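# Reorient the alphabet block in-hand so its digit faces up

## Task

Using only the right hand, roll the alphabet block that rests loosely on the upturned palm until the face with the digit points up. Its rotation about the vertical axis is irrelevant. The block may touch only the hand, which here includes the wrist camera, the camera's post and the arm's last link. If it touches anything else or leaves the hand, the task fails. To finish, the block must sit still on the palm or fingers without touching the wrist, camera or post. The palm must face straight up, and no hand motor may show moving or overload or be building toward a shutdown (motors dead from the very first reading are excused). Then declare completion. The hand is then opened automatically, and the block must still be digit-up, resting on the open hand.

## Robot and tools

Robot: a six-joint arm carrying a right-handed robotic hand with sixteen motors, plus two cameras, cam_high (fixed) and cam_wrist (on the hand), each 672x504 pixels.

Frames. Scene frame: origin on the table top under the arm base, +z up, +y to the left when facing along +x. Reported end_effector_position is in metres, orientation as end_effector_quat_wxyz. Hand-point frame: the hand point sits in front of the palm where thumb tip meets index and middle tips. +z runs along the straightened fingers toward the tips, +x crosses the palm away from the thumb, and +y points out of the palm face (the palm surface is at y = -0.062 m). Finger knuckles are at z = -0.017 m, and straight fingertips reach 0.139 m beyond that. A rigid mast on the palm side near the wrist (x +0.05 to +0.10, z -0.16 to -0.11, up to y = +0.06) can collide with things. For the finish, palm up means the hand-point +y axis points along scene +z.

The row. Every motion command is one row of 24 numbers, all within [-1, 1]. The schema accepts up to 30. The order is dx, dy, dz, rx, ry, rz, then sixteen hand numbers, then current_limit, speed. The first six are an offset, not a pose. They are measured in the hand point's own axes from the hand point's measured pose at the start of the action. 1.0 equals 0.6 m for dx/dy/dz or 180 degrees for rx/ry/rz, and rx, ry, rz together form a single rotation vector. Hand numbers are absolute goal angles, each scaled linearly between the hinge's two stops. Their order: index_mcp, index_abd, index_pip, index_dip, middle_mcp, middle_abd, middle_pip, middle_dip, ring_mcp, ring_abd, ring_pip, ring_dip, thumb_cmc, thumb_axl, thumb_mcp, thumb_ipl. The same order is used in hand_goal, hand_measured, hand_current_ma and hand_state.

Hand hinge values. The pairs give degrees at +1 and at -1, then the value at which the hinge is straight. Finger _mcp (-18, +128; 0.75) bends at the knuckle toward the palm as the value falls. _abd (-60, +60; 0.00) swings the finger sideways away from the thumb as it falls. _pip (-29, +108; 0.58) and _dip (-21, +117; 0.70) flex the middle and end joints. thumb_cmc (-20, +120; 0.71) moves the thumb from lying flat beside the palm round to facing it as it falls. thumb_axl (-27, +140; 0.68) rolls the thumb about its axis. thumb_mcp (-69, +109; 0.23) and thumb_ipl (-77, +108; 0.17) flex it, toward +z when axl is straight, or in the cmc swing direction when axl is near -0.40. current_limit maps -1..+1 to 0..550 mA (floor 11 mA) for all motors, and low values also slow hinges and may fail to lift a finger. speed sets set-point travel to (speed+1)/2 of 5.9 rad/s (floor 0.001 of that), and this continues after the action ends. At the start current_limit is +0.4 and speed is -0.6. Settings persist until rewritten. A finger squeezes only while its goal lies past the object surface. Repeating hand_goal keeps a grip; repeating hand_measured relaxes it, though gear friction may keep some grip.

Tools.
execute_actions(actions): a list of actions. Each action is a table of up to 15 rows, one per 1/30 s step, and the last row repeats to fill 15 steps. Every row's offset is taken from the pose at the start of that action, not from the previous row. The first action of a call starts from the last reported pose. An empty list just returns state and images.
move(target, speed, stop_force, blocking): drives the hand point in a straight line toward the target row. The offset is taken from the pose in the latest result that reports one. The hand numbers are sent at once. speed is 0.002 to 0.5 m/s (default 0.25), with rotation capped at twice that in rad/s. The path lasts 0.5 to 10 s and is cut off at 10 s. stop_force (9 to 40 N, not allowed during the first 0.2 s) ends the path when the wrist sensor reports that much added resistance along the line of travel. It is unreliable on rotating moves, it can overshoot at speed, and it should be omitted when moving away from a contact. blocking=false returns after 0.5 s and cannot be combined with stop_force. The move result adds a line: done, off_target, moving, held, fault or contact, plus limits such as paced or held, and the distance to target.
wait(seconds): 0 to 10 s, holding the last command. It returns early if a running move ends.
stop(): brakes a running move.
zoom_image(camera, region): region [x0, y0, x1, y1] in pixels, at most 504x504.
show_instructions(): shows the reference goal image.
finished_scene(scene): pass the current scene number to declare the task done. This cannot be undone.

Results give pose, velocities, Hand target, step readings (HELD marks held-back steps), joint torques (noisy and offset), Wrist force/torque in hand axes (offset up to about 4 N, saturating near 50 N), hand_goal, hand_measured, hand_current_ma, and hand_state (moving, goal, blocked, overload). A pose unreachable line means the clearance check altered the command.

Cautions. Each step's command is clipped to 100 mm and 16 degrees from the measured pose, so big changes need several actions. The arm lags about 0.17 s and is stiff, so pressing past a contact causes a fault stop. A torque fault (wrist joints limited to 24.3 N m) or an external force of 150 N halts the arm for 10 s and discards the rest of the call. While the arm is stopped, new hand numbers are lost. A hand motor that draws 495 mA or more accumulates time, and after 5 s it shuts off for 10 s, so avoid squeezing hard for long. Motors heat under load: a warning comes at 70 °C and a braking fault at 85 °C. Keep the block resting within the hand, do not drop or flick it, and never knock anything off the table. A loose object may occasionally get a brief push.

Each tool is called after "Emit:" by a JSON object that holds its "op" and its "data", one argument or row to a line.

Reference images:

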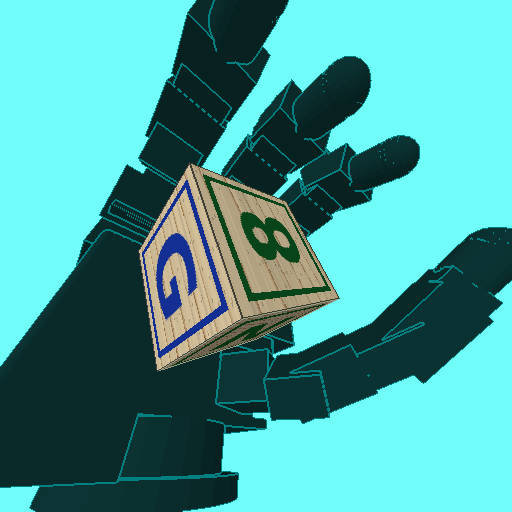

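## Session

Emit:
{"op": "execute_actions", "data": {
  "actions": []
}}

Scene clock: 0.00 s.
end_effector_position=(+0.6144, +0.0528, +0.4423) hand_goal=(+0.046, +0.000, -0.008, +0.280, +0.046, +0.000, -0.008, +0.280, +0.046, +0.000, -0.008, +0.280, -0.104, +0.266, +0.032, -0.018) hand_measured=(+0.060, +0.000, -0.006, +0.282, +0.064, +0.000, -0.006, +0.282, +0.062, +0.000, -0.006, +0.282, -0.090, +0.270, +0.034, -0.016) hand_current_ma=(+88, +0, +15, +12, +93, +0, +14, +12, +87, +0, +14, +12, +67, +27, +9, +11) hand_state=(goal, goal, goal, goal, goal, goal, goal, goal, goal, overload, goal, goal, goal, goal, goal, goal) hand_current_limit=0.40 hand_speed=-0.60 end_effector_quat_wxyz=(+0.483, +0.492, +0.530, +0.493) end_effector_velocity=(+0.000, +0.001, +0.000) end_effector_angular_velocity=(+0.001, +0.000, +0.002)
Joint positions: [-0.176 -1.175  2.236 -4.162 -1.337 -0.043]
Joint velocities: [ 0.001 -0.    -0.     0.001  0.001  0.001]
Joint torques (N m, as the arm reports them, + toward a larger angle): no reading
Motor temperatures (°C, as the motors report them): [32 30 31 40 38 38]
Wrist force (N, on the end effector, along its own x y z axes, offset not removed): no reading
Wrist torque (N m, same axes, about the end effector's origin, offset not removed): no reading
Hand target: +0.614, +0.053, +0.442; +0.483, +0.492, +0.530, +0.493

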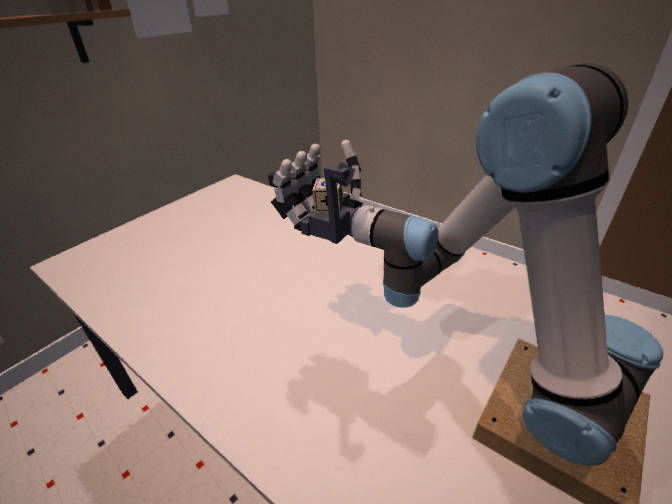

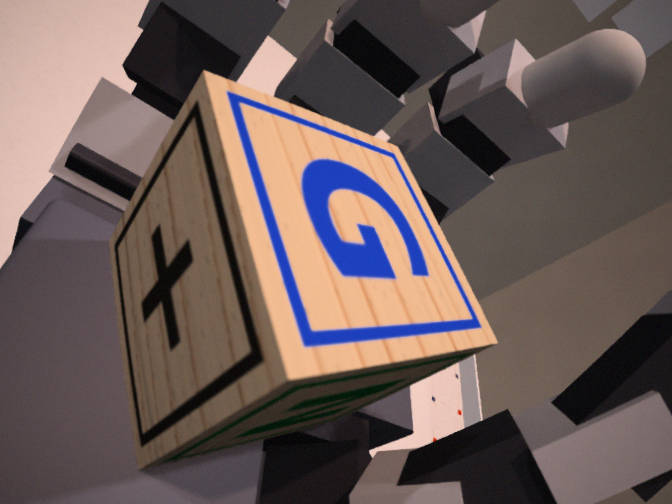

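Emit:
{"op": "zoom_image", "data": {
  "camera": "cam_wrist",
  "region": [250, 320, 520, 480]
}}

Emit:
{"op": "zoom_image", "data": {
  "camera": "cam_high",
  "region": [250, 120, 410, 260]
}}

Region (250, 320, 520, 480) of cam_wrist's 672x504 image, scaled by 1.867, with more detail than that image has; it fills the top 299 rows of this view, and the rest is white.

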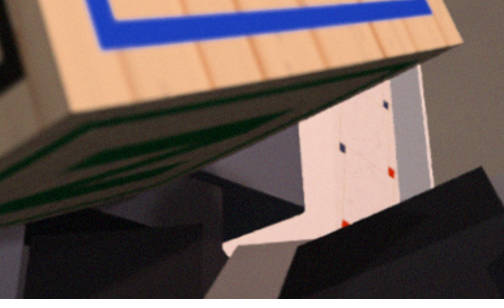

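Region (250, 120, 410, 260) of cam_high's 672x504 image, scaled by 3.150, with more detail than that image has; it fills the top 441 rows of this view, and the rest is white.

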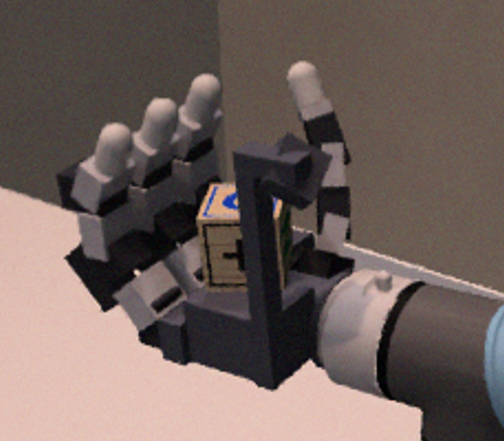

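Emit:
{"op": "execute_actions", "data": {
  "actions": [
    [[0,0,0,0,0,0,-0.5,0,0.4,0.6,0.046,0,-0.008,0.28,0.046,0,-0.008,0.28,0.3,0.266,0.032,-0.018,0.4,-0.3]],
    [[0,0,0,0,0,0,-0.5,0,0.4,0.6,0.046,0,-0.008,0.28,0.046,0,-0.008,0.28,0.3,0.266,0.032,-0.018,0.4,-0.3]]
  ]
}}

Scene clock: 48.90 s.
end_effector_position=(+0.6144, +0.0528, +0.4423) hand_goal=(-0.500, +0.000, +0.400, +0.600, +0.046, +0.000, -0.008, +0.280, +0.046, +0.000, -0.008, +0.280, +0.300, +0.266, +0.032, -0.018) hand_measured=(-0.496, +0.000, +0.398, +0.598, +0.064, +0.000, -0.006, +0.282, +0.062, +0.000, -0.006, +0.282, +0.308, +0.270, +0.032, -0.016) hand_current_ma=(+22, +0, -12, -14, +93, +0, +14, +12, +87, +0, +14, +12, +38, +24, +7, +10) hand_state=(goal, goal, goal, goal, goal, goal, goal, goal, goal, overload, goal, goal, goal, goal, goal, goal) hand_current_limit=0.40 hand_speed=-0.30 end_effector_quat_wxyz=(+0.483, +0.492, +0.530, +0.493) end_effector_velocity=(-0.000, +0.001, +0.001) end_effector_angular_velocity=(-0.001, -0.002, +0.001)
Joint positions: [-0.176 -1.175  2.236 -4.162 -1.337 -0.043]
Joint velocities: [ 0.001 -0.001  0.    -0.001 -0.    -0.001]
Joint torques (N m, as the arm reports them, + toward a larger angle): [  7.63 -21.98  -6.16  -2.41  -1.13  -2.16]
Motor temperatures (°C, as the motors report them): [32 30 31 40 38 38]
Wrist force (N, on the end effector, along its own x y z axes, offset not removed): [0.2 2.0 0.5]
Wrist torque (N m, same axes, about the end effector's origin, offset not removed): [0.23 -0.13 -0.04]
Hand target: +0.614, +0.053, +0.442; +0.483, +0.492, +0.530, +0.493
Off the commanded pose: 0.000 m, 0 deg.
Step readings (end_effector_position; steps 1 to 15: 1st action; 16 to 30: 2nd action):
0: (+0.6144, +0.0528, +0.4423)
1: (+0.6144, +0.0528, +0.4423)
2: (+0.6144, +0.0528, +0.4423)
4: (+0.6144, +0.0528, +0.4423)
8: (+0.6144, +0.0528, +0.4423)
15: (+0.6144, +0.0528, +0.4423)
16: (+0.6144, +0.0528, +0.4423)
17: (+0.6144, +0.0528, +0.4423)
19: (+0.6144, +0.0528, +0.4423)
23: (+0.6144, +0.0528, +0.4423)
30: end_effector_position above
camera_calibration (this result's frames):
cam_wrist: T_world_to_cam=[[0.0858196, -0.764083, 0.639384, -0.258036], [-0.720528, -0.490819, -0.489832, 0.641849], [0.688095, -0.418657, -0.592665, -0.0159048], [0, 0, 0, 1]] pos_world=[0.495559, 0.111213, 0.469957]

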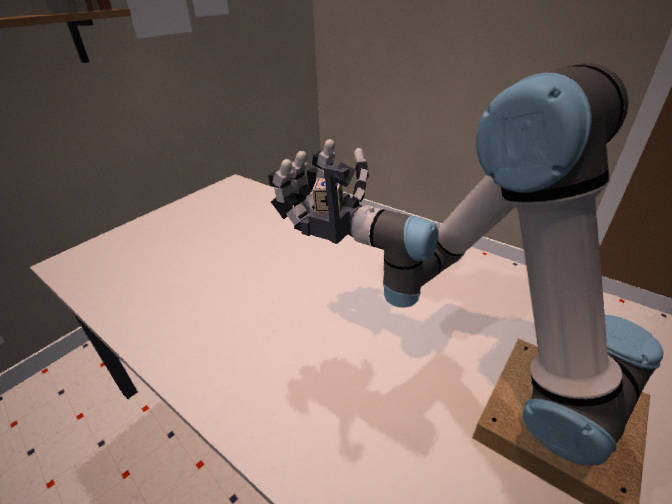

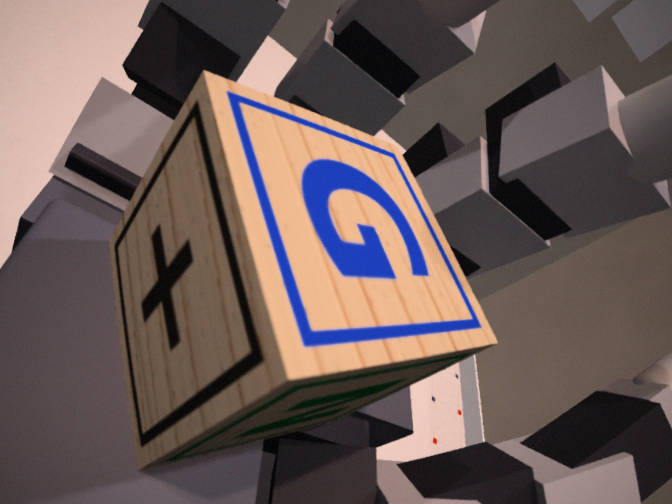

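Emit:
{"op": "execute_actions", "data": {
  "actions": [
    [[0,0,0,0,0,0,-0.8,-0.2,0.2,0.4,0.4,0,0.2,0.28,0.046,0,-0.008,0.28,0.3,0.266,0.032,-0.018,0.4,-0.3]],
    [[0,0,0,0,0,0,-0.8,-0.2,0.2,0.4,0.4,0,0.2,0.28,0.046,0,-0.008,0.28,0.3,0.266,0.032,-0.018,0.4,-0.3]]
  ]
}}

Scene clock: 70.77 s.
end_effector_position=(+0.6144, +0.0528, +0.4423) hand_goal=(-0.800, -0.200, +0.200, +0.400, +0.400, +0.000, +0.200, +0.280, +0.046, +0.000, -0.008, +0.280, +0.300, +0.266, +0.032, -0.018) hand_measured=(-0.800, -0.196, +0.200, +0.402, +0.410, +0.000, +0.200, +0.282, +0.062, +0.000, -0.006, +0.282, +0.308, +0.270, +0.032, -0.016) hand_current_ma=(-6, +15, +4, +12, +49, +0, -1, +12, +87, +0, +14, +12, +38, +24, +7, +10) hand_state=(goal, goal, goal, goal, goal, goal, goal, goal, goal, overload, goal, goal, goal, goal, goal, goal) hand_current_limit=0.40 hand_speed=-0.30 end_effector_quat_wxyz=(+0.483, +0.492, +0.530, +0.493) end_effector_velocity=(+0.000, -0.000, -0.001) end_effector_angular_velocity=(-0.001, +0.002, -0.001)
Joint positions: [-0.176 -1.175  2.236 -4.162 -1.337 -0.043]
Joint velocities: [-0.     0.002  0.     0.001 -0.    -0.002]
Joint torques (N m, as the arm reports them, + toward a larger angle): [  7.46 -21.75  -5.45  -2.61  -1.24  -2.4 ]
Motor temperatures (°C, as the motors report them): [32 30 31 40 38 38]
Wrist force (N, on the end effector, along its own x y z axes, offset not removed): [-1.2 1.9 0.1]
Wrist torque (N m, same axes, about the end effector's origin, offset not removed): [0.05 0.07 -0.16]
Hand target: +0.614, +0.053, +0.442; +0.483, +0.492, +0.530, +0.493
Off the commanded pose: 0.000 m, 0 deg.
Step readings (end_effector_position; steps 1 to 15: 1st action; 16 to 30: 2nd action):
0: (+0.6144, +0.0528, +0.4423)
1: (+0.6144, +0.0528, +0.4423)
2: (+0.6144, +0.0528, +0.4423)
4: (+0.6144, +0.0528, +0.4423)
8: (+0.6144, +0.0528, +0.4423)
15: (+0.6144, +0.0528, +0.4423)
16: (+0.6144, +0.0528, +0.4423)
17: (+0.6144, +0.0528, +0.4423)
19: (+0.6144, +0.0528, +0.4423)
23: (+0.6144, +0.0528, +0.4423)
30: end_effector_position above
camera_calibration (this result's frames):
cam_wrist: T_world_to_cam=[[0.0858179, -0.764083, 0.639385, -0.258035], [-0.720529, -0.490818, -0.489832, 0.64185], [0.688094, -0.418659, -0.592665, -0.0159043], [0, 0, 0, 1]] pos_world=[0.495559, 0.111212, 0.469957]

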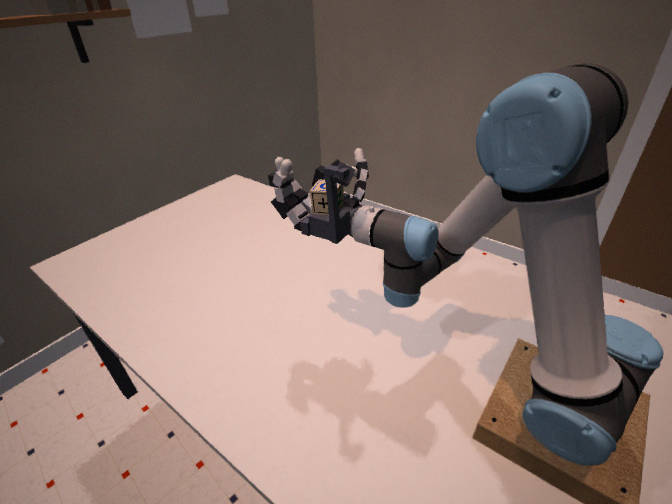

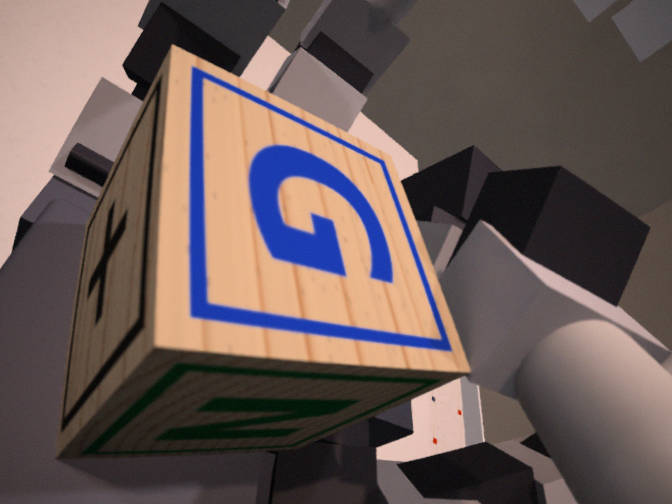

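Emit:
{"op": "execute_actions", "data": {
  "actions": [
    [[0,0,0,0,0,0,-0.8,0.2,0.2,0.4,0.4,0,0.2,0.28,-0.3,-0.4,0.2,0.4,0.3,0.266,0.032,-0.018,0.4,-0.3]],
    [[0,0,0,0,0,0,-0.3,0.2,0.3,0.4,0.4,0,0.2,0.28,-0.8,-0.4,0.2,0.4,0.3,0.266,0.032,-0.018,0.4,-0.3]],
    [[0,0,0,0,0,0,-0.3,0.2,0.3,0.4,0.4,0,0.2,0.28,-0.8,-0.4,0.2,0.4,0.3,0.266,0.032,-0.018,0.4,-0.3]]
  ]
}}

Scene clock: 84.67 s.
end_effector_position=(+0.6144, +0.0528, +0.4423) hand_goal=(-0.300, +0.200, +0.300, +0.400, +0.400, +0.000, +0.200, +0.280, -0.800, -0.400, +0.200, +0.400, +0.300, +0.266, +0.032, -0.018) hand_measured=(-0.300, +0.198, +0.298, +0.402, +0.410, +0.000, +0.200, +0.282, -0.740, -0.190, +0.208, +0.398, +0.308, +0.270, +0.032, -0.016) hand_current_ma=(+5, -10, -14, +10, +49, +0, -1, +12, +326, +0, +46, -15, +38, +24, +7, +10) hand_state=(goal, goal, goal, goal, goal, goal, goal, goal, moving, overload, goal, goal, goal, goal, goal, goal) hand_current_limit=0.40 hand_speed=-0.30 end_effector_quat_wxyz=(+0.483, +0.492, +0.530, +0.493) end_effector_velocity=(+0.000, +0.001, -0.001) end_effector_angular_velocity=(-0.001, +0.002, +0.002)
Joint positions: [-0.176 -1.175  2.236 -4.162 -1.337 -0.043]
Joint velocities: [ 0.002  0.001 -0.     0.002  0.001 -0.002]
Joint torques (N m, as the arm reports them, + toward a larger angle): [  7.01 -20.92  -5.87  -2.61  -1.36  -2.37]
Motor temperatures (°C, as the motors report them): [32 30 31 40 38 38]
Wrist force (N, on the end effector, along its own x y z axes, offset not removed): [0.3 0.0 -0.5]
Wrist torque (N m, same axes, about the end effector's origin, offset not removed): [-0.08 -0.22 -0.11]
Hand target: +0.614, +0.053, +0.442; +0.483, +0.492, +0.530, +0.493
Off the commanded pose: 0.000 m, 0 deg.
Step readings (end_effector_position; steps 1 to 15: 1st action; 16 to 30: 2nd action; 31 to 45: 3rd action):
0: (+0.6144, +0.0528, +0.4423)
1: (+0.6144, +0.0528, +0.4423)
2: (+0.6144, +0.0528, +0.4423)
4: (+0.6144, +0.0528, +0.4423)
8: (+0.6144, +0.0528, +0.4423)
15: (+0.6144, +0.0528, +0.4423)
16: (+0.6144, +0.0528, +0.4423)
17: (+0.6144, +0.0528, +0.4423)
19: (+0.6144, +0.0528, +0.4423)
23: (+0.6144, +0.0528, +0.4423)
30: (+0.6144, +0.0528, +0.4423)
31: (+0.6144, +0.0528, +0.4423)
32: (+0.6144, +0.0528, +0.4423)
34: (+0.6144, +0.0528, +0.4423)
38: (+0.6144, +0.0528, +0.4423)
45: end_effector_position above
camera_calibration (this result's frames):
cam_wrist: T_world_to_cam=[[0.0858183, -0.764083, 0.639385, -0.258035], [-0.720529, -0.490818, -0.489832, 0.641849], [0.688093, -0.418659, -0.592665, -0.015904], [0, 0, 0, 1]] pos_world=[0.495559, 0.111212, 0.469956]

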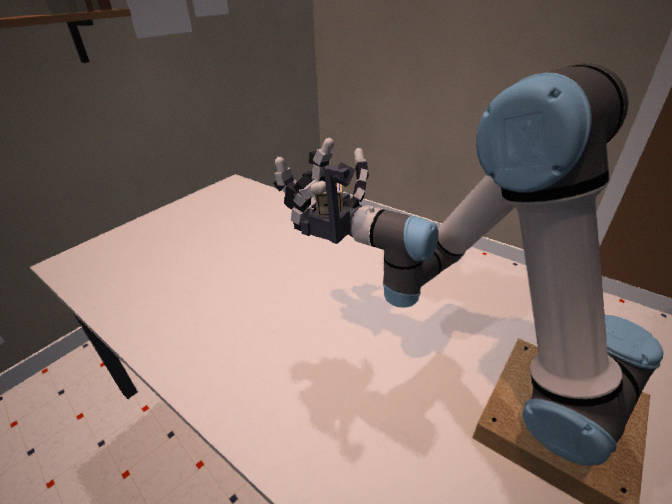

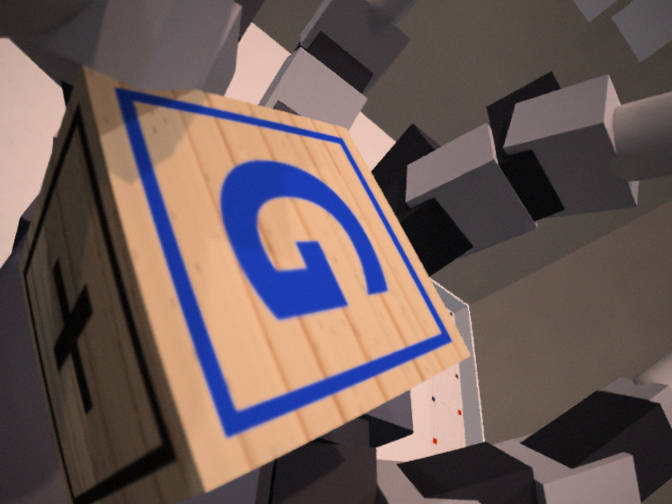

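Emit:
{"op": "execute_actions", "data": {
  "actions": [
    [[0,0,0,0,0,0,-0.3,0.2,0.3,0.4,0.4,0,0.2,0.28,-0.1,0,0.2,0.4,0.3,0.266,0.032,-0.018,0.4,-0.3]],
    [[0,0,0,0,0,0,-0.3,0.2,0.3,0.4,0.4,0,0.2,0.28,-0.1,0,0.2,0.4,0.3,0.266,0.032,-0.018,0.4,-0.3]]
  ]
}}

Scene clock: 92.70 s.
end_effector_position=(+0.6144, +0.0528, +0.4423) hand_goal=(-0.300, +0.200, +0.300, +0.400, +0.400, +0.000, +0.200, +0.280, -0.100, +0.000, +0.200, +0.400, +0.300, +0.266, +0.032, -0.018) hand_measured=(-0.300, +0.198, +0.298, +0.402, +0.410, +0.000, +0.200, +0.282, -0.096, -0.362, +0.202, +0.398, +0.308, +0.270, +0.032, -0.016) hand_current_ma=(+5, -10, -14, +10, +49, +0, -1, +12, +17, +0, +6, -15, +38, +24, +7, +10) hand_state=(goal, goal, goal, goal, goal, goal, goal, goal, goal, overload, goal, goal, goal, goal, goal, goal) hand_current_limit=0.40 hand_speed=-0.30 end_effector_quat_wxyz=(+0.483, +0.492, +0.530, +0.493) end_effector_velocity=(-0.000, +0.000, +0.001) end_effector_angular_velocity=(-0.000, -0.001, +0.000)
Joint positions: [-0.176 -1.175  2.236 -4.162 -1.337 -0.043]
Joint velocities: [ 0.    -0.002  0.     0.001 -0.    -0.   ]
Joint torques (N m, as the arm reports them, + toward a larger angle): [  8.   -20.52  -5.86  -2.91  -1.16  -2.16]
Motor temperatures (°C, as the motors report them): [32 30 31 40 38 38]
Wrist force (N, on the end effector, along its own x y z axes, offset not removed): [0.4 0.6 1.1]
Wrist torque (N m, same axes, about the end effector's origin, offset not removed): [-0.15 -0.26 0.01]
Hand target: +0.614, +0.053, +0.442; +0.483, +0.492, +0.530, +0.493
Off the commanded pose: 0.000 m, 0 deg.
Step readings (end_effector_position; steps 1 to 15: 1st action; 16 to 30: 2nd action):
0: (+0.6144, +0.0528, +0.4423)
1: (+0.6144, +0.0528, +0.4423)
2: (+0.6144, +0.0528, +0.4423)
4: (+0.6144, +0.0528, +0.4423)
8: (+0.6144, +0.0528, +0.4423)
15: (+0.6144, +0.0528, +0.4423)
16: (+0.6144, +0.0528, +0.4423)
17: (+0.6144, +0.0528, +0.4423)
19: (+0.6144, +0.0528, +0.4423)
23: (+0.6144, +0.0528, +0.4423)
30: end_effector_position above
camera_calibration (this result's frames):
cam_wrist: T_world_to_cam=[[0.0858184, -0.764083, 0.639384, -0.258035], [-0.72053, -0.490818, -0.489832, 0.641849], [0.688093, -0.418659, -0.592666, -0.0159039], [0, 0, 0, 1]] pos_world=[0.495559, 0.111212, 0.469956]

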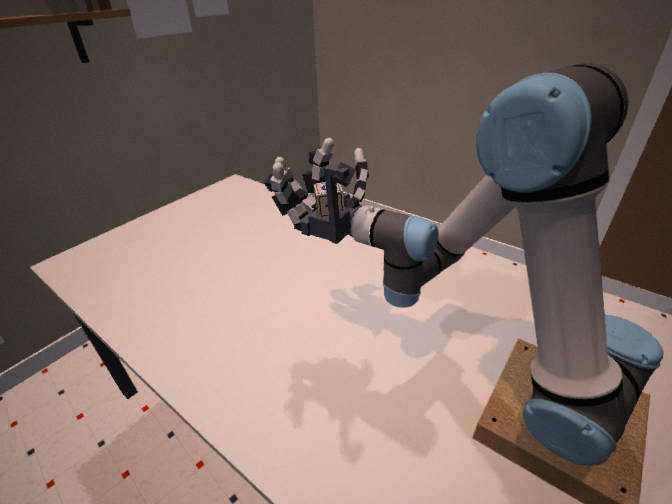

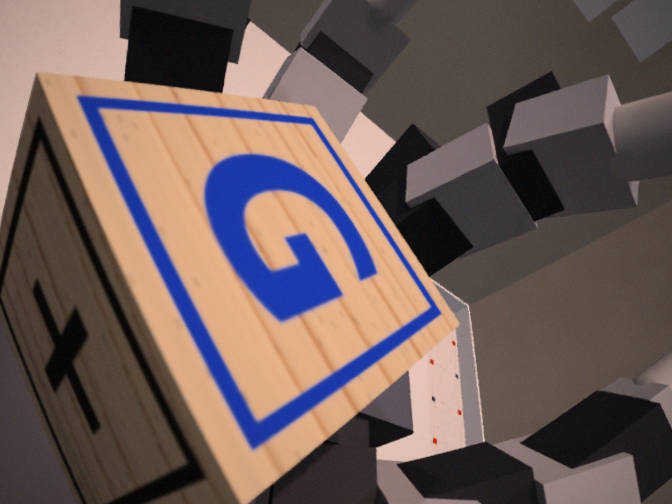

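Emit:
{"op": "execute_actions", "data": {
  "actions": [
    [[0,0,0,0,0,0,-0.5,-0.35,0.1,0.4,0.5,0,0.4,0.5,0.3,0,0.3,0.4,0.3,0.266,0.032,-0.018,0.4,-0.3]],
    [[0,0,0,0,0,0,-0.65,-0.35,0.1,0.4,0.5,0,0.4,0.5,0.3,0,0.3,0.4,0.3,0.266,0.032,-0.018,0.4,-0.3]]
  ]
}}

Scene clock: 116.37 s.
end_effector_position=(+0.6144, +0.0528, +0.4423) hand_goal=(-0.650, -0.350, +0.100, +0.400, +0.500, +0.000, +0.400, +0.500, +0.300, +0.000, +0.300, +0.400, +0.300, +0.266, +0.032, -0.018) hand_measured=(-0.650, -0.348, +0.100, +0.402, +0.510, +0.000, +0.400, +0.498, +0.308, -0.362, +0.300, +0.398, +0.308, +0.270, +0.032, -0.016) hand_current_ma=(+2, +5, +2, +10, +57, +0, +1, -12, +42, +0, +0, -12, +38, +24, +7, +10) hand_state=(goal, goal, goal, goal, goal, goal, goal, goal, goal, overload, goal, goal, goal, goal, goal, goal) hand_current_limit=0.40 hand_speed=-0.30 end_effector_quat_wxyz=(+0.483, +0.492, +0.530, +0.493) end_effector_velocity=(+0.000, -0.001, +0.000) end_effector_angular_velocity=(-0.000, +0.000, -0.001)
Joint positions: [-0.176 -1.175  2.236 -4.162 -1.337 -0.043]
Joint velocities: [-0.001 -0.    -0.     0.001 -0.    -0.   ]
Joint torques (N m, as the arm reports them, + toward a larger angle): [  8.33 -21.57  -5.23  -3.17  -1.38  -1.99]
Motor temperatures (°C, as the motors report them): [32 30 31 40 38 38]
Wrist force (N, on the end effector, along its own x y z axes, offset not removed): [-1.3 2.2 2.4]
Wrist torque (N m, same axes, about the end effector's origin, offset not removed): [-0.04 0.07 -0.12]
Hand target: +0.614, +0.053, +0.442; +0.483, +0.492, +0.530, +0.493
Off the commanded pose: 0.000 m, 0 deg.
Step readings (end_effector_position; steps 1 to 15: 1st action; 16 to 30: 2nd action):
0: (+0.6144, +0.0528, +0.4423)
1: (+0.6144, +0.0528, +0.4423)
2: (+0.6144, +0.0528, +0.4423)
4: (+0.6144, +0.0528, +0.4423)
8: (+0.6144, +0.0528, +0.4423)
15: (+0.6144, +0.0528, +0.4423)
16: (+0.6144, +0.0528, +0.4423)
17: (+0.6144, +0.0528, +0.4423)
19: (+0.6144, +0.0528, +0.4423)
23: (+0.6144, +0.0528, +0.4423)
30: end_effector_position above
camera_calibration (this result's frames):
cam_wrist: T_world_to_cam=[[0.0858183, -0.764083, 0.639384, -0.258035], [-0.72053, -0.490818, -0.489832, 0.641849], [0.688093, -0.418659, -0.592666, -0.0159038], [0, 0, 0, 1]] pos_world=[0.495559, 0.111212, 0.469956]

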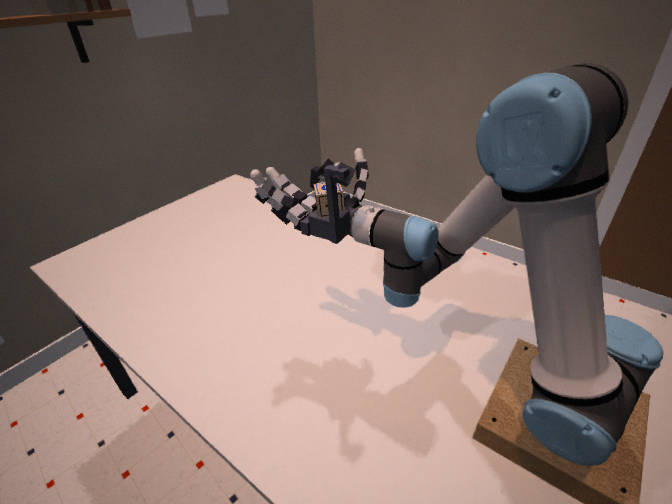

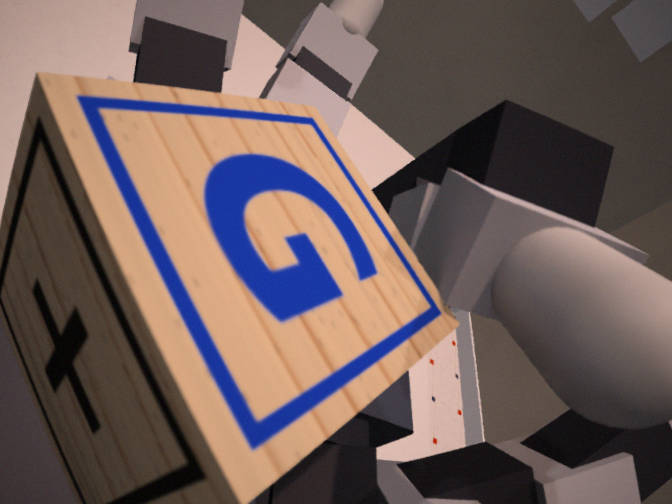

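Emit:
{"op": "execute_actions", "data": {
  "actions": [
    [[0,0,0,0.05,0,0,-0.5,-0.2,0.3,0.4,0.1,0,0.2,0.3,0.1,0,0.2,0.3,0.3,0.266,0.032,-0.018,0.4,-0.3]],
    [[0,0,0,0.05,0,0,-0.5,-0.2,0.3,0.4,0.1,0,0.2,0.3,0.1,0,0.2,0.3,0.3,0.266,0.032,-0.018,0.4,-0.3]],
    [[0,0,0,0,0,0,-0.5,-0.2,0.3,0.4,0.1,0,0.2,0.3,0.1,0,0.2,0.3,0.3,0.266,0.032,-0.018,0.4,-0.3]]
  ]
}}

Scene clock: 125.70 s.
end_effector_position=(+0.6139, +0.0528, +0.4424) hand_goal=(-0.500, -0.200, +0.300, +0.400, +0.100, +0.000, +0.200, +0.300, +0.100, +0.000, +0.200, +0.300, +0.300, +0.266, +0.032, -0.018) hand_measured=(-0.498, -0.206, +0.298, +0.402, +0.118, +0.000, +0.204, +0.302, +0.116, -0.362, +0.204, +0.302, +0.310, +0.270, +0.032, -0.016) hand_current_ma=(+8, -27, -14, +10, +95, +0, +24, +14, +87, +0, +24, +14, +52, +24, +7, +10) hand_state=(goal, goal, goal, goal, goal, goal, goal, goal, goal, overload, goal, goal, goal, goal, goal, goal) hand_current_limit=0.40 hand_speed=-0.30 end_effector_quat_wxyz=(+0.402, +0.560, +0.600, +0.406) end_effector_velocity=(-0.000, +0.002, -0.000) end_effector_angular_velocity=(+0.001, +0.001, +0.003)
Joint positions: [-0.177 -1.453  2.292 -3.626 -1.36  -0.114]
Joint velocities: [ 0.003  0.    -0.     0.     0.001  0.   ]
Joint torques (N m, as the arm reports them, + toward a larger angle): [  6.44 -13.17  -9.98  -4.34   1.2    1.79]
Motor temperatures (°C, as the motors report them): [32 30 31 40 38 38]
Wrist force (N, on the end effector, along its own x y z axes, offset not removed): [0.7 1.3 1.2]
Wrist torque (N m, same axes, about the end effector's origin, offset not removed): [0.21 -0.29 -0.07]
Hand target: +0.614, +0.053, +0.442; +0.402, +0.560, +0.600, +0.406
Off the commanded pose: 0.000 m, 0 deg.
Step readings (end_effector_position; steps 1 to 15: 1st action; 16 to 30: 2nd action; 31 to 45: 3rd action):
0: (+0.6144, +0.0528, +0.4423)
1: (+0.6143, +0.0528, +0.4423)
2: (+0.6127, +0.0531, +0.4423)
4: (+0.6099, +0.0537, +0.4446)
8: (+0.6123, +0.0532, +0.4424)
15: (+0.6142, +0.0528, +0.4423)
16: (+0.6141, +0.0528, +0.4423)
17: (+0.6127, +0.0529, +0.4433)
19: (+0.6098, +0.0535, +0.4478)
23: (+0.6119, +0.0531, +0.4434)
30: (+0.6139, +0.0528, +0.4424)
31: (+0.6140, +0.0528, +0.4424)
32: (+0.6140, +0.0528, +0.4424)
34: (+0.6140, +0.0528, +0.4426)
38: (+0.6140, +0.0528, +0.4426)
45: end_effector_position above
camera_calibration (this result's frames):
cam_wrist: T_world_to_cam=[[0.270434, -0.755962, 0.596144, -0.352661], [-0.837852, -0.489803, -0.241031, 0.603518], [0.474203, -0.434297, -0.765844, 0.193247], [0, 0, 0, 1]] pos_world=[0.509392, 0.112933, 0.5037]

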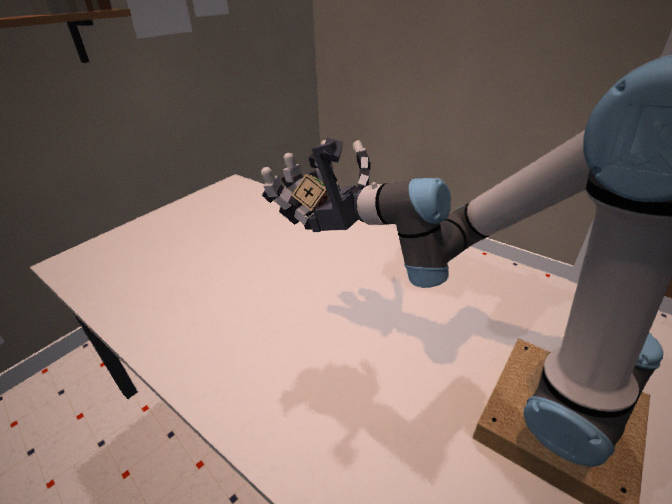

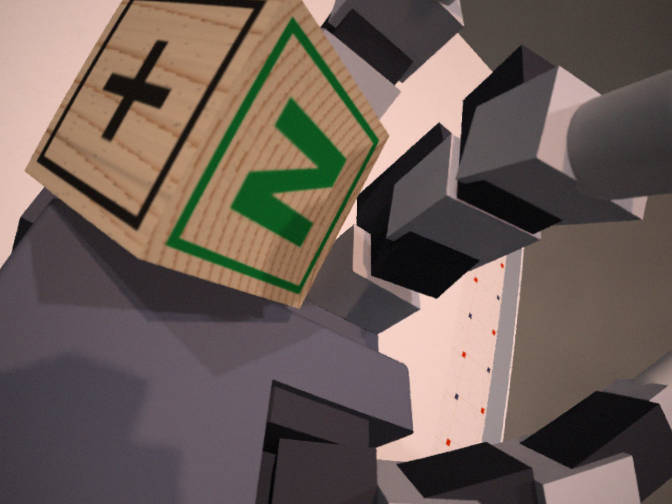

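Emit:
{"op": "zoom_image", "data": {
  "camera": "cam_high",
  "region": [240, 120, 400, 250]
}}

Region (240, 120, 400, 250) of cam_high's 672x504 image, scaled by 3.150, with more detail than that image has; it fills the top 410 rows of this view, and the rest is white.

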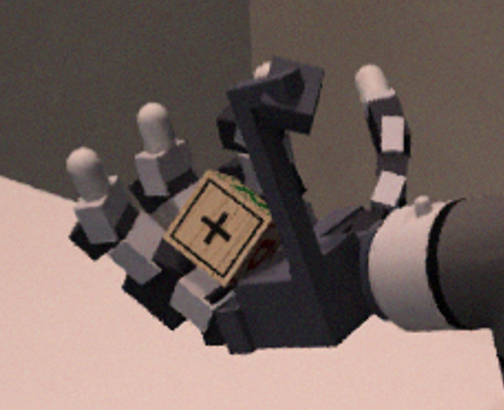

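Emit:
{"op": "execute_actions", "data": {
  "actions": [
    [[0,0,0,0,0,0,0.0,0.05,0.2,0.3,0.15,0,0.2,0.2,0.1,0,0.2,0.2,0.3,0.266,0.032,-0.018,0.4,-0.4]],
    [[0,0,0,0,0,0,0.1,0.05,0.2,0.2,0.2,0,0.2,0.2,0.05,0,0.2,0.2,0.3,0.266,0.032,-0.018,0.4,-0.4]],
    [[0,0,0,0,0,0,0.1,0.05,0.2,0.2,0.2,0,0.2,0.2,0.05,0,0.2,0.2,0.3,0.266,0.032,-0.018,0.4,-0.4]]
  ]
}}

Emit:
{"op": "zoom_image", "data": {
  "camera": "cam_high",
  "region": [240, 120, 400, 250]
}}

Scene clock: 154.07 s.
end_effector_position=(+0.6139, +0.0528, +0.4424) hand_goal=(+0.100, +0.050, +0.200, +0.200, +0.200, +0.000, +0.200, +0.200, +0.050, +0.000, +0.200, +0.200, +0.300, +0.266, +0.032, -0.018) hand_measured=(+0.108, +0.046, +0.204, +0.202, +0.208, +0.000, +0.204, +0.202, +0.072, -0.362, +0.204, +0.202, +0.310, +0.270, +0.032, -0.016) hand_current_ma=(+42, -15, +18, +14, +47, +0, +23, +14, +120, +0, +24, +14, +52, +24, +7, +10) hand_state=(goal, goal, goal, goal, goal, goal, goal, goal, blocked, overload, goal, goal, goal, goal, goal, goal) hand_current_limit=0.40 hand_speed=-0.40 end_effector_quat_wxyz=(+0.402, +0.560, +0.600, +0.406) end_effector_velocity=(+0.000, +0.000, -0.001) end_effector_angular_velocity=(-0.000, +0.003, +0.001)
Joint positions: [-0.177 -1.453  2.292 -3.626 -1.36  -0.114]
Joint velocities: [ 0.     0.002  0.     0.001  0.    -0.001]
Joint torques (N m, as the arm reports them, + toward a larger angle): [ -4.3  -17.87 -17.2   -2.71  -0.62   1.44]
Motor temperatures (°C, as the motors report them): [32 30 31 40 38 38]
Wrist force (N, on the end effector, along its own x y z axes, offset not removed): [0.5 0.3 0.7]
Wrist torque (N m, same axes, about the end effector's origin, offset not removed): [0.02 -0.11 -0.14]
Hand target: +0.614, +0.053, +0.442; +0.402, +0.560, +0.600, +0.406
Off the commanded pose: 0.000 m, 0 deg.
Step readings (end_effector_position; steps 1 to 15: 1st action; 16 to 30: 2nd action; 31 to 45: 3rd action):
0: (+0.6139, +0.0528, +0.4424)
1: (+0.6139, +0.0528, +0.4424)
2: (+0.6139, +0.0528, +0.4424)
4: (+0.6139, +0.0528, +0.4424)
8: (+0.6139, +0.0528, +0.4424)
15: (+0.6139, +0.0528, +0.4424)
16: (+0.6139, +0.0528, +0.4424)
17: (+0.6139, +0.0528, +0.4424)
19: (+0.6139, +0.0528, +0.4424)
23: (+0.6139, +0.0528, +0.4424)
30: (+0.6139, +0.0528, +0.4424)
31: (+0.6139, +0.0528, +0.4424)
32: (+0.6139, +0.0528, +0.4424)
34: (+0.6139, +0.0528, +0.4424)
38: (+0.6139, +0.0528, +0.4424)
45: end_effector_position above
camera_calibration (this result's frames):
cam_wrist: T_world_to_cam=[[0.270475, -0.755973, 0.596111, -0.352652], [-0.837852, -0.489814, -0.241009, 0.603502], [0.47418, -0.434266, -0.765876, 0.193248], [0, 0, 0, 1]] pos_world=[0.509394, 0.11293, 0.503674]

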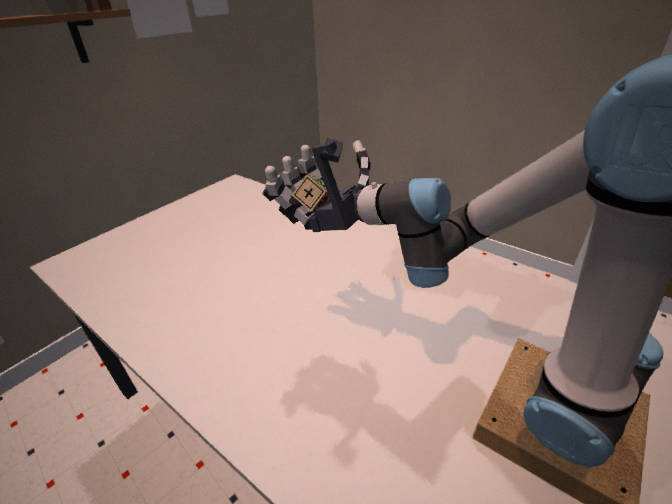

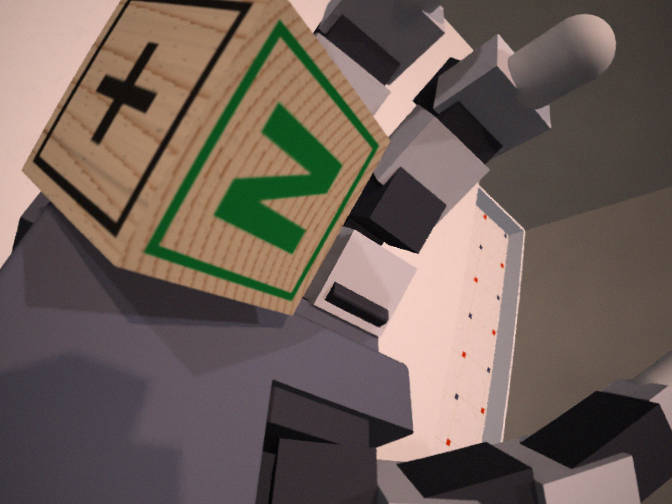

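Region (240, 120, 400, 250) of cam_high's 672x504 image, scaled by 3.150, with more detail than that image has; it fills the top 410 rows of this view, and the rest is white.

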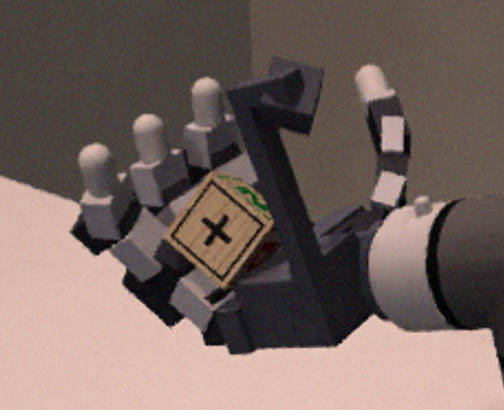

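Emit:
{"op": "execute_actions", "data": {
  "actions": [
    [[0,0,0,0,0,0.03,0.15,0,0.2,0.2,0.15,0,0.2,0.2,0.1,0,0.2,0.2,-0.3,0.68,-0.2,0.17,0.4,-0.2]],
    [[0,0,0,0,0,0.03,0.15,0,0.2,0.2,0.15,0,0.2,0.2,0.1,0,0.2,0.2,-0.3,0.68,-0.2,0.17,0.4,-0.2]],
    [[0,0,0,0,0,0,0.15,0,0.2,0.2,0.15,0,0.2,0.2,0.1,0,0.2,0.2,-0.3,0.68,-0.2,0.17,0.4,-0.2]]
  ]
}}

Emit:
{"op": "zoom_image", "data": {
  "camera": "cam_high",
  "region": [240, 100, 400, 250]
}}

Scene clock: 164.93 s.
end_effector_position=(+0.6139, +0.0529, +0.4424) hand_goal=(+0.150, +0.000, +0.200, +0.200, +0.150, +0.000, +0.200, +0.200, +0.100, +0.000, +0.200, +0.200, -0.300, +0.680, -0.200, +0.170) hand_measured=(+0.158, +0.004, +0.204, +0.202, +0.174, +0.000, +0.204, +0.202, +0.108, -0.362, +0.204, +0.202, -0.288, +0.680, -0.202, +0.166) hand_current_ma=(+45, +15, +17, +14, +133, +0, +23, +14, +46, +0, +23, +14, +63, -1, -17, -30) hand_state=(goal, goal, goal, goal, blocked, goal, goal, goal, goal, overload, goal, goal, goal, goal, goal, goal) hand_current_limit=0.40 hand_speed=-0.20 end_effector_quat_wxyz=(+0.363, +0.614, +0.545, +0.442) end_effector_velocity=(-0.000, -0.000, +0.001) end_effector_angular_velocity=(-0.001, -0.002, -0.000)
Joint positions: [-0.133 -1.453  2.275 -3.611 -1.402  0.089]
Joint velocities: [-0.001 -0.001  0.    -0.     0.001 -0.001]
Joint torques (N m, as the arm reports them, + toward a larger angle): [ -3.06 -30.52 -21.7   -2.86   1.3   -2.41]
Motor temperatures (°C, as the motors report them): [32 30 31 40 38 38]
Wrist force (N, on the end effector, along its own x y z axes, offset not removed): [-1.2 1.9 0.8]
Wrist torque (N m, same axes, about the end effector's origin, offset not removed): [0.18 0.05 -0.12]
Hand target: +0.614, +0.053, +0.442; +0.363, +0.614, +0.545, +0.442
Off the commanded pose: 0.000 m, 0 deg.
Step readings (end_effector_position; steps 1 to 15: 1st action; 16 to 30: 2nd action; 31 to 45: 3rd action):
0: (+0.6139, +0.0528, +0.4424)
1: (+0.6139, +0.0529, +0.4424)
2: (+0.6140, +0.0535, +0.4425)
4: (+0.6139, +0.0534, +0.4423)
8: (+0.6139, +0.0529, +0.4423)
15: (+0.6139, +0.0528, +0.4424)
16: (+0.6139, +0.0529, +0.4424)
17: (+0.6140, +0.0536, +0.4427)
19: (+0.6139, +0.0534, +0.4426)
23: (+0.6139, +0.0530, +0.4424)
30: (+0.6139, +0.0528, +0.4424)
31: (+0.6139, +0.0528, +0.4424)
32: (+0.6139, +0.0528, +0.4424)
34: (+0.6139, +0.0528, +0.4424)
38: (+0.6139, +0.0529, +0.4424)
45: end_effector_position above
camera_calibration (this result's frames):
cam_wrist: T_world_to_cam=[[0.221507, -0.863921, 0.4523, -0.253214], [-0.86807, -0.386007, -0.312174, 0.648068], [0.444285, -0.32348, -0.835447, 0.236556], [0, 0, 0, 1]] pos_world=[0.513559, 0.107923, 0.514468]

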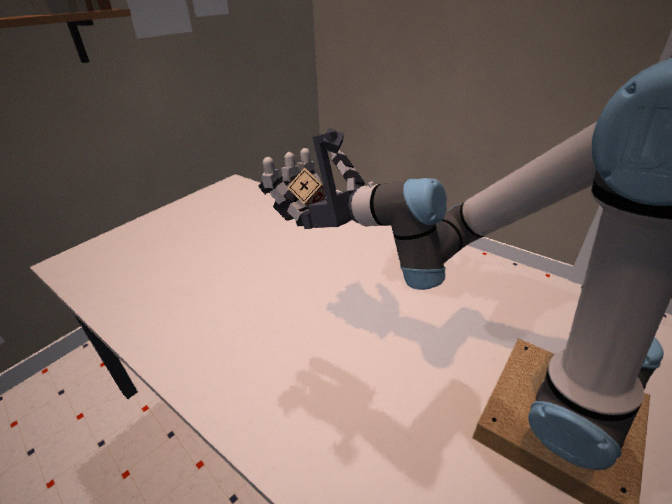

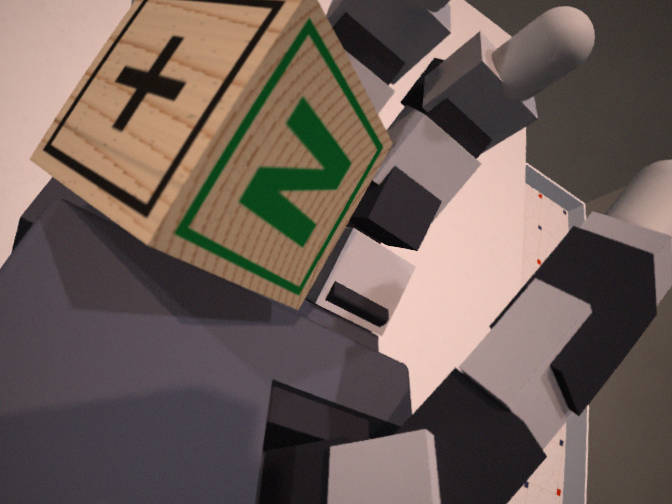

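Region (240, 100, 400, 250) of cam_high's 672x504 image, scaled by 3.150, with more detail than that image has; it fills the top 472 rows of this view, and the rest is white.

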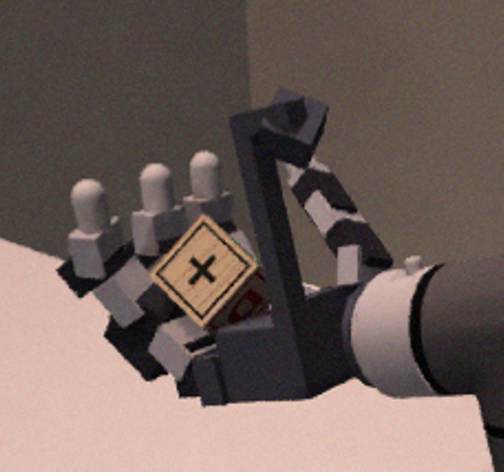

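Emit:
{"op": "execute_actions", "data": {
  "actions": [
    [[0,0,0,0,0,0.02,0.2,0,0.2,0.2,0.15,0,0.2,0.2,0.05,0,0.2,0.2,-0.5,0.68,-0.45,0.17,0.4,-0.2]],
    [[0,0,0,0,0,0.02,0.2,0,0.2,0.2,0.15,0,0.2,0.2,0.05,0,0.2,0.2,-0.5,0.68,-0.45,0.17,0.4,-0.2]],
    [[0,0,0,0,0,0,0.2,0,0.2,0.2,0.15,0,0.2,0.2,0.05,0,0.2,0.2,-0.5,0.68,-0.45,0.17,0.4,-0.2]]
  ]
}}

Emit:
{"op": "zoom_image", "data": {
  "camera": "cam_high",
  "region": [240, 100, 400, 250]
}}

Scene clock: 177.33 s.
end_effector_position=(+0.6139, +0.0529, +0.4424) hand_goal=(+0.200, +0.000, +0.200, +0.200, +0.150, +0.000, +0.200, +0.200, +0.050, +0.000, +0.200, +0.200, -0.500, +0.680, -0.450, +0.170) hand_measured=(+0.208, +0.004, +0.204, +0.202, +0.174, +0.000, +0.204, +0.202, +0.070, -0.362, +0.204, +0.202, -0.492, +0.680, -0.454, +0.166) hand_current_ma=(+46, +15, +17, +14, +132, +0, +22, +14, +115, +0, +23, +14, +44, +5, -24, -26) hand_state=(goal, goal, goal, goal, blocked, goal, goal, goal, blocked, overload, goal, goal, goal, goal, goal, goal) hand_current_limit=0.40 hand_speed=-0.20 end_effector_quat_wxyz=(+0.335, +0.646, +0.506, +0.463) end_effector_velocity=(-0.000, +0.000, +0.001) end_effector_angular_velocity=(-0.001, -0.002, +0.000)
Joint positions: [-0.105 -1.456  2.261 -3.596 -1.428  0.223]
Joint velocities: [ 0.    -0.    -0.    -0.001 -0.    -0.001]
Joint torques (N m, as the arm reports them, + toward a larger angle): [  3.3  -29.36 -24.1   -2.76   0.15  -2.35]
Motor temperatures (°C, as the motors report them): [32 30 31 40 38 38]
Wrist force (N, on the end effector, along its own x y z axes, offset not removed): [-2.2 1.6 1.8]
Wrist torque (N m, same axes, about the end effector's origin, offset not removed): [0.21 0.16 -0.25]
Hand target: +0.614, +0.053, +0.442; +0.335, +0.646, +0.506, +0.463
Off the commanded pose: 0.000 m, 0 deg.
Step readings (end_effector_position; steps 1 to 15: 1st action; 16 to 30: 2nd action; 31 to 45: 3rd action):
0: (+0.6139, +0.0528, +0.4424)
1: (+0.6139, +0.0529, +0.4424)
2: (+0.6139, +0.0532, +0.4425)
4: (+0.6139, +0.0530, +0.4424)
8: (+0.6139, +0.0529, +0.4424)
15: (+0.6139, +0.0529, +0.4424)
16: (+0.6139, +0.0529, +0.4424)
17: (+0.6140, +0.0532, +0.4426)
19: (+0.6139, +0.0531, +0.4425)
23: (+0.6139, +0.0529, +0.4424)
30: (+0.6139, +0.0529, +0.4424)
31: (+0.6139, +0.0529, +0.4424)
32: (+0.6139, +0.0529, +0.4424)
34: (+0.6139, +0.0529, +0.4424)
38: (+0.6139, +0.0529, +0.4424)
45: end_effector_position above
camera_calibration (this result's frames):
cam_wrist: T_world_to_cam=[[0.184749, -0.919444, 0.347117, -0.181158], [-0.884568, -0.309478, -0.348946, 0.670422], [0.428261, -0.242581, -0.870486, 0.257636], [0, 0, 0, 1]] pos_world=[0.516167, 0.103414, 0.521093]

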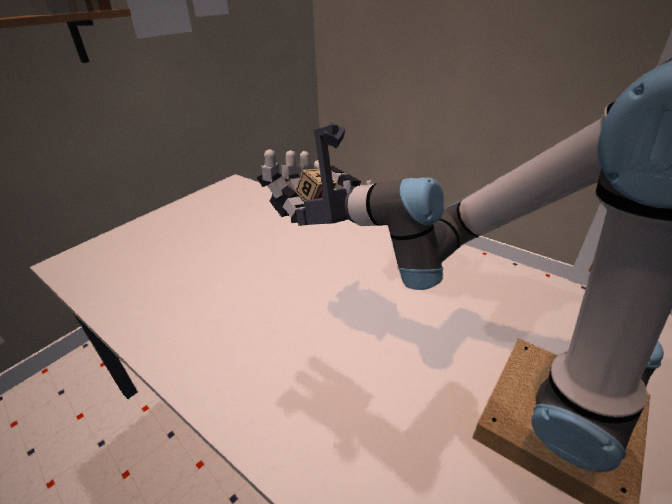

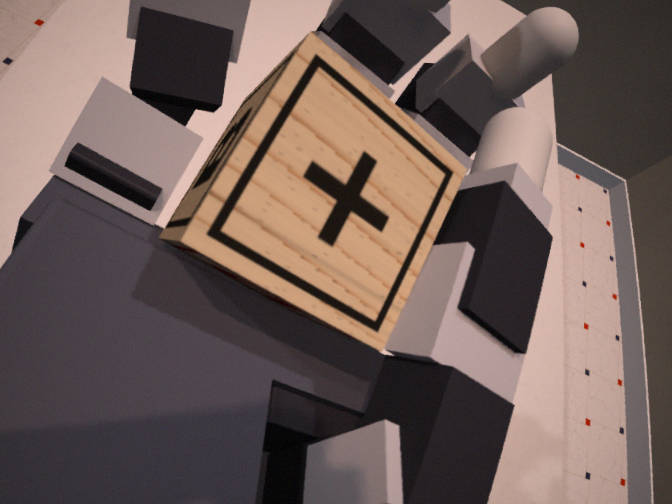

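Region (240, 100, 400, 250) of cam_high's 672x504 image, scaled by 3.150, with more detail than that image has; it fills the top 472 rows of this view, and the rest is white.

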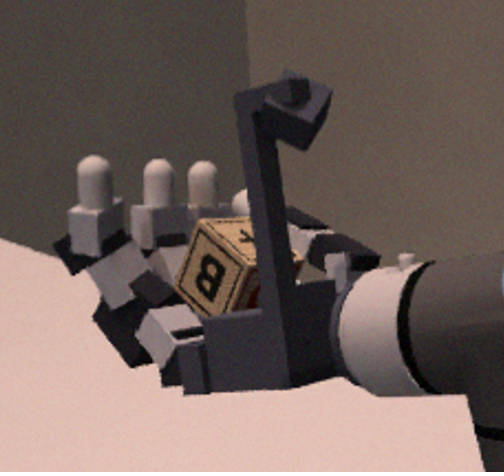

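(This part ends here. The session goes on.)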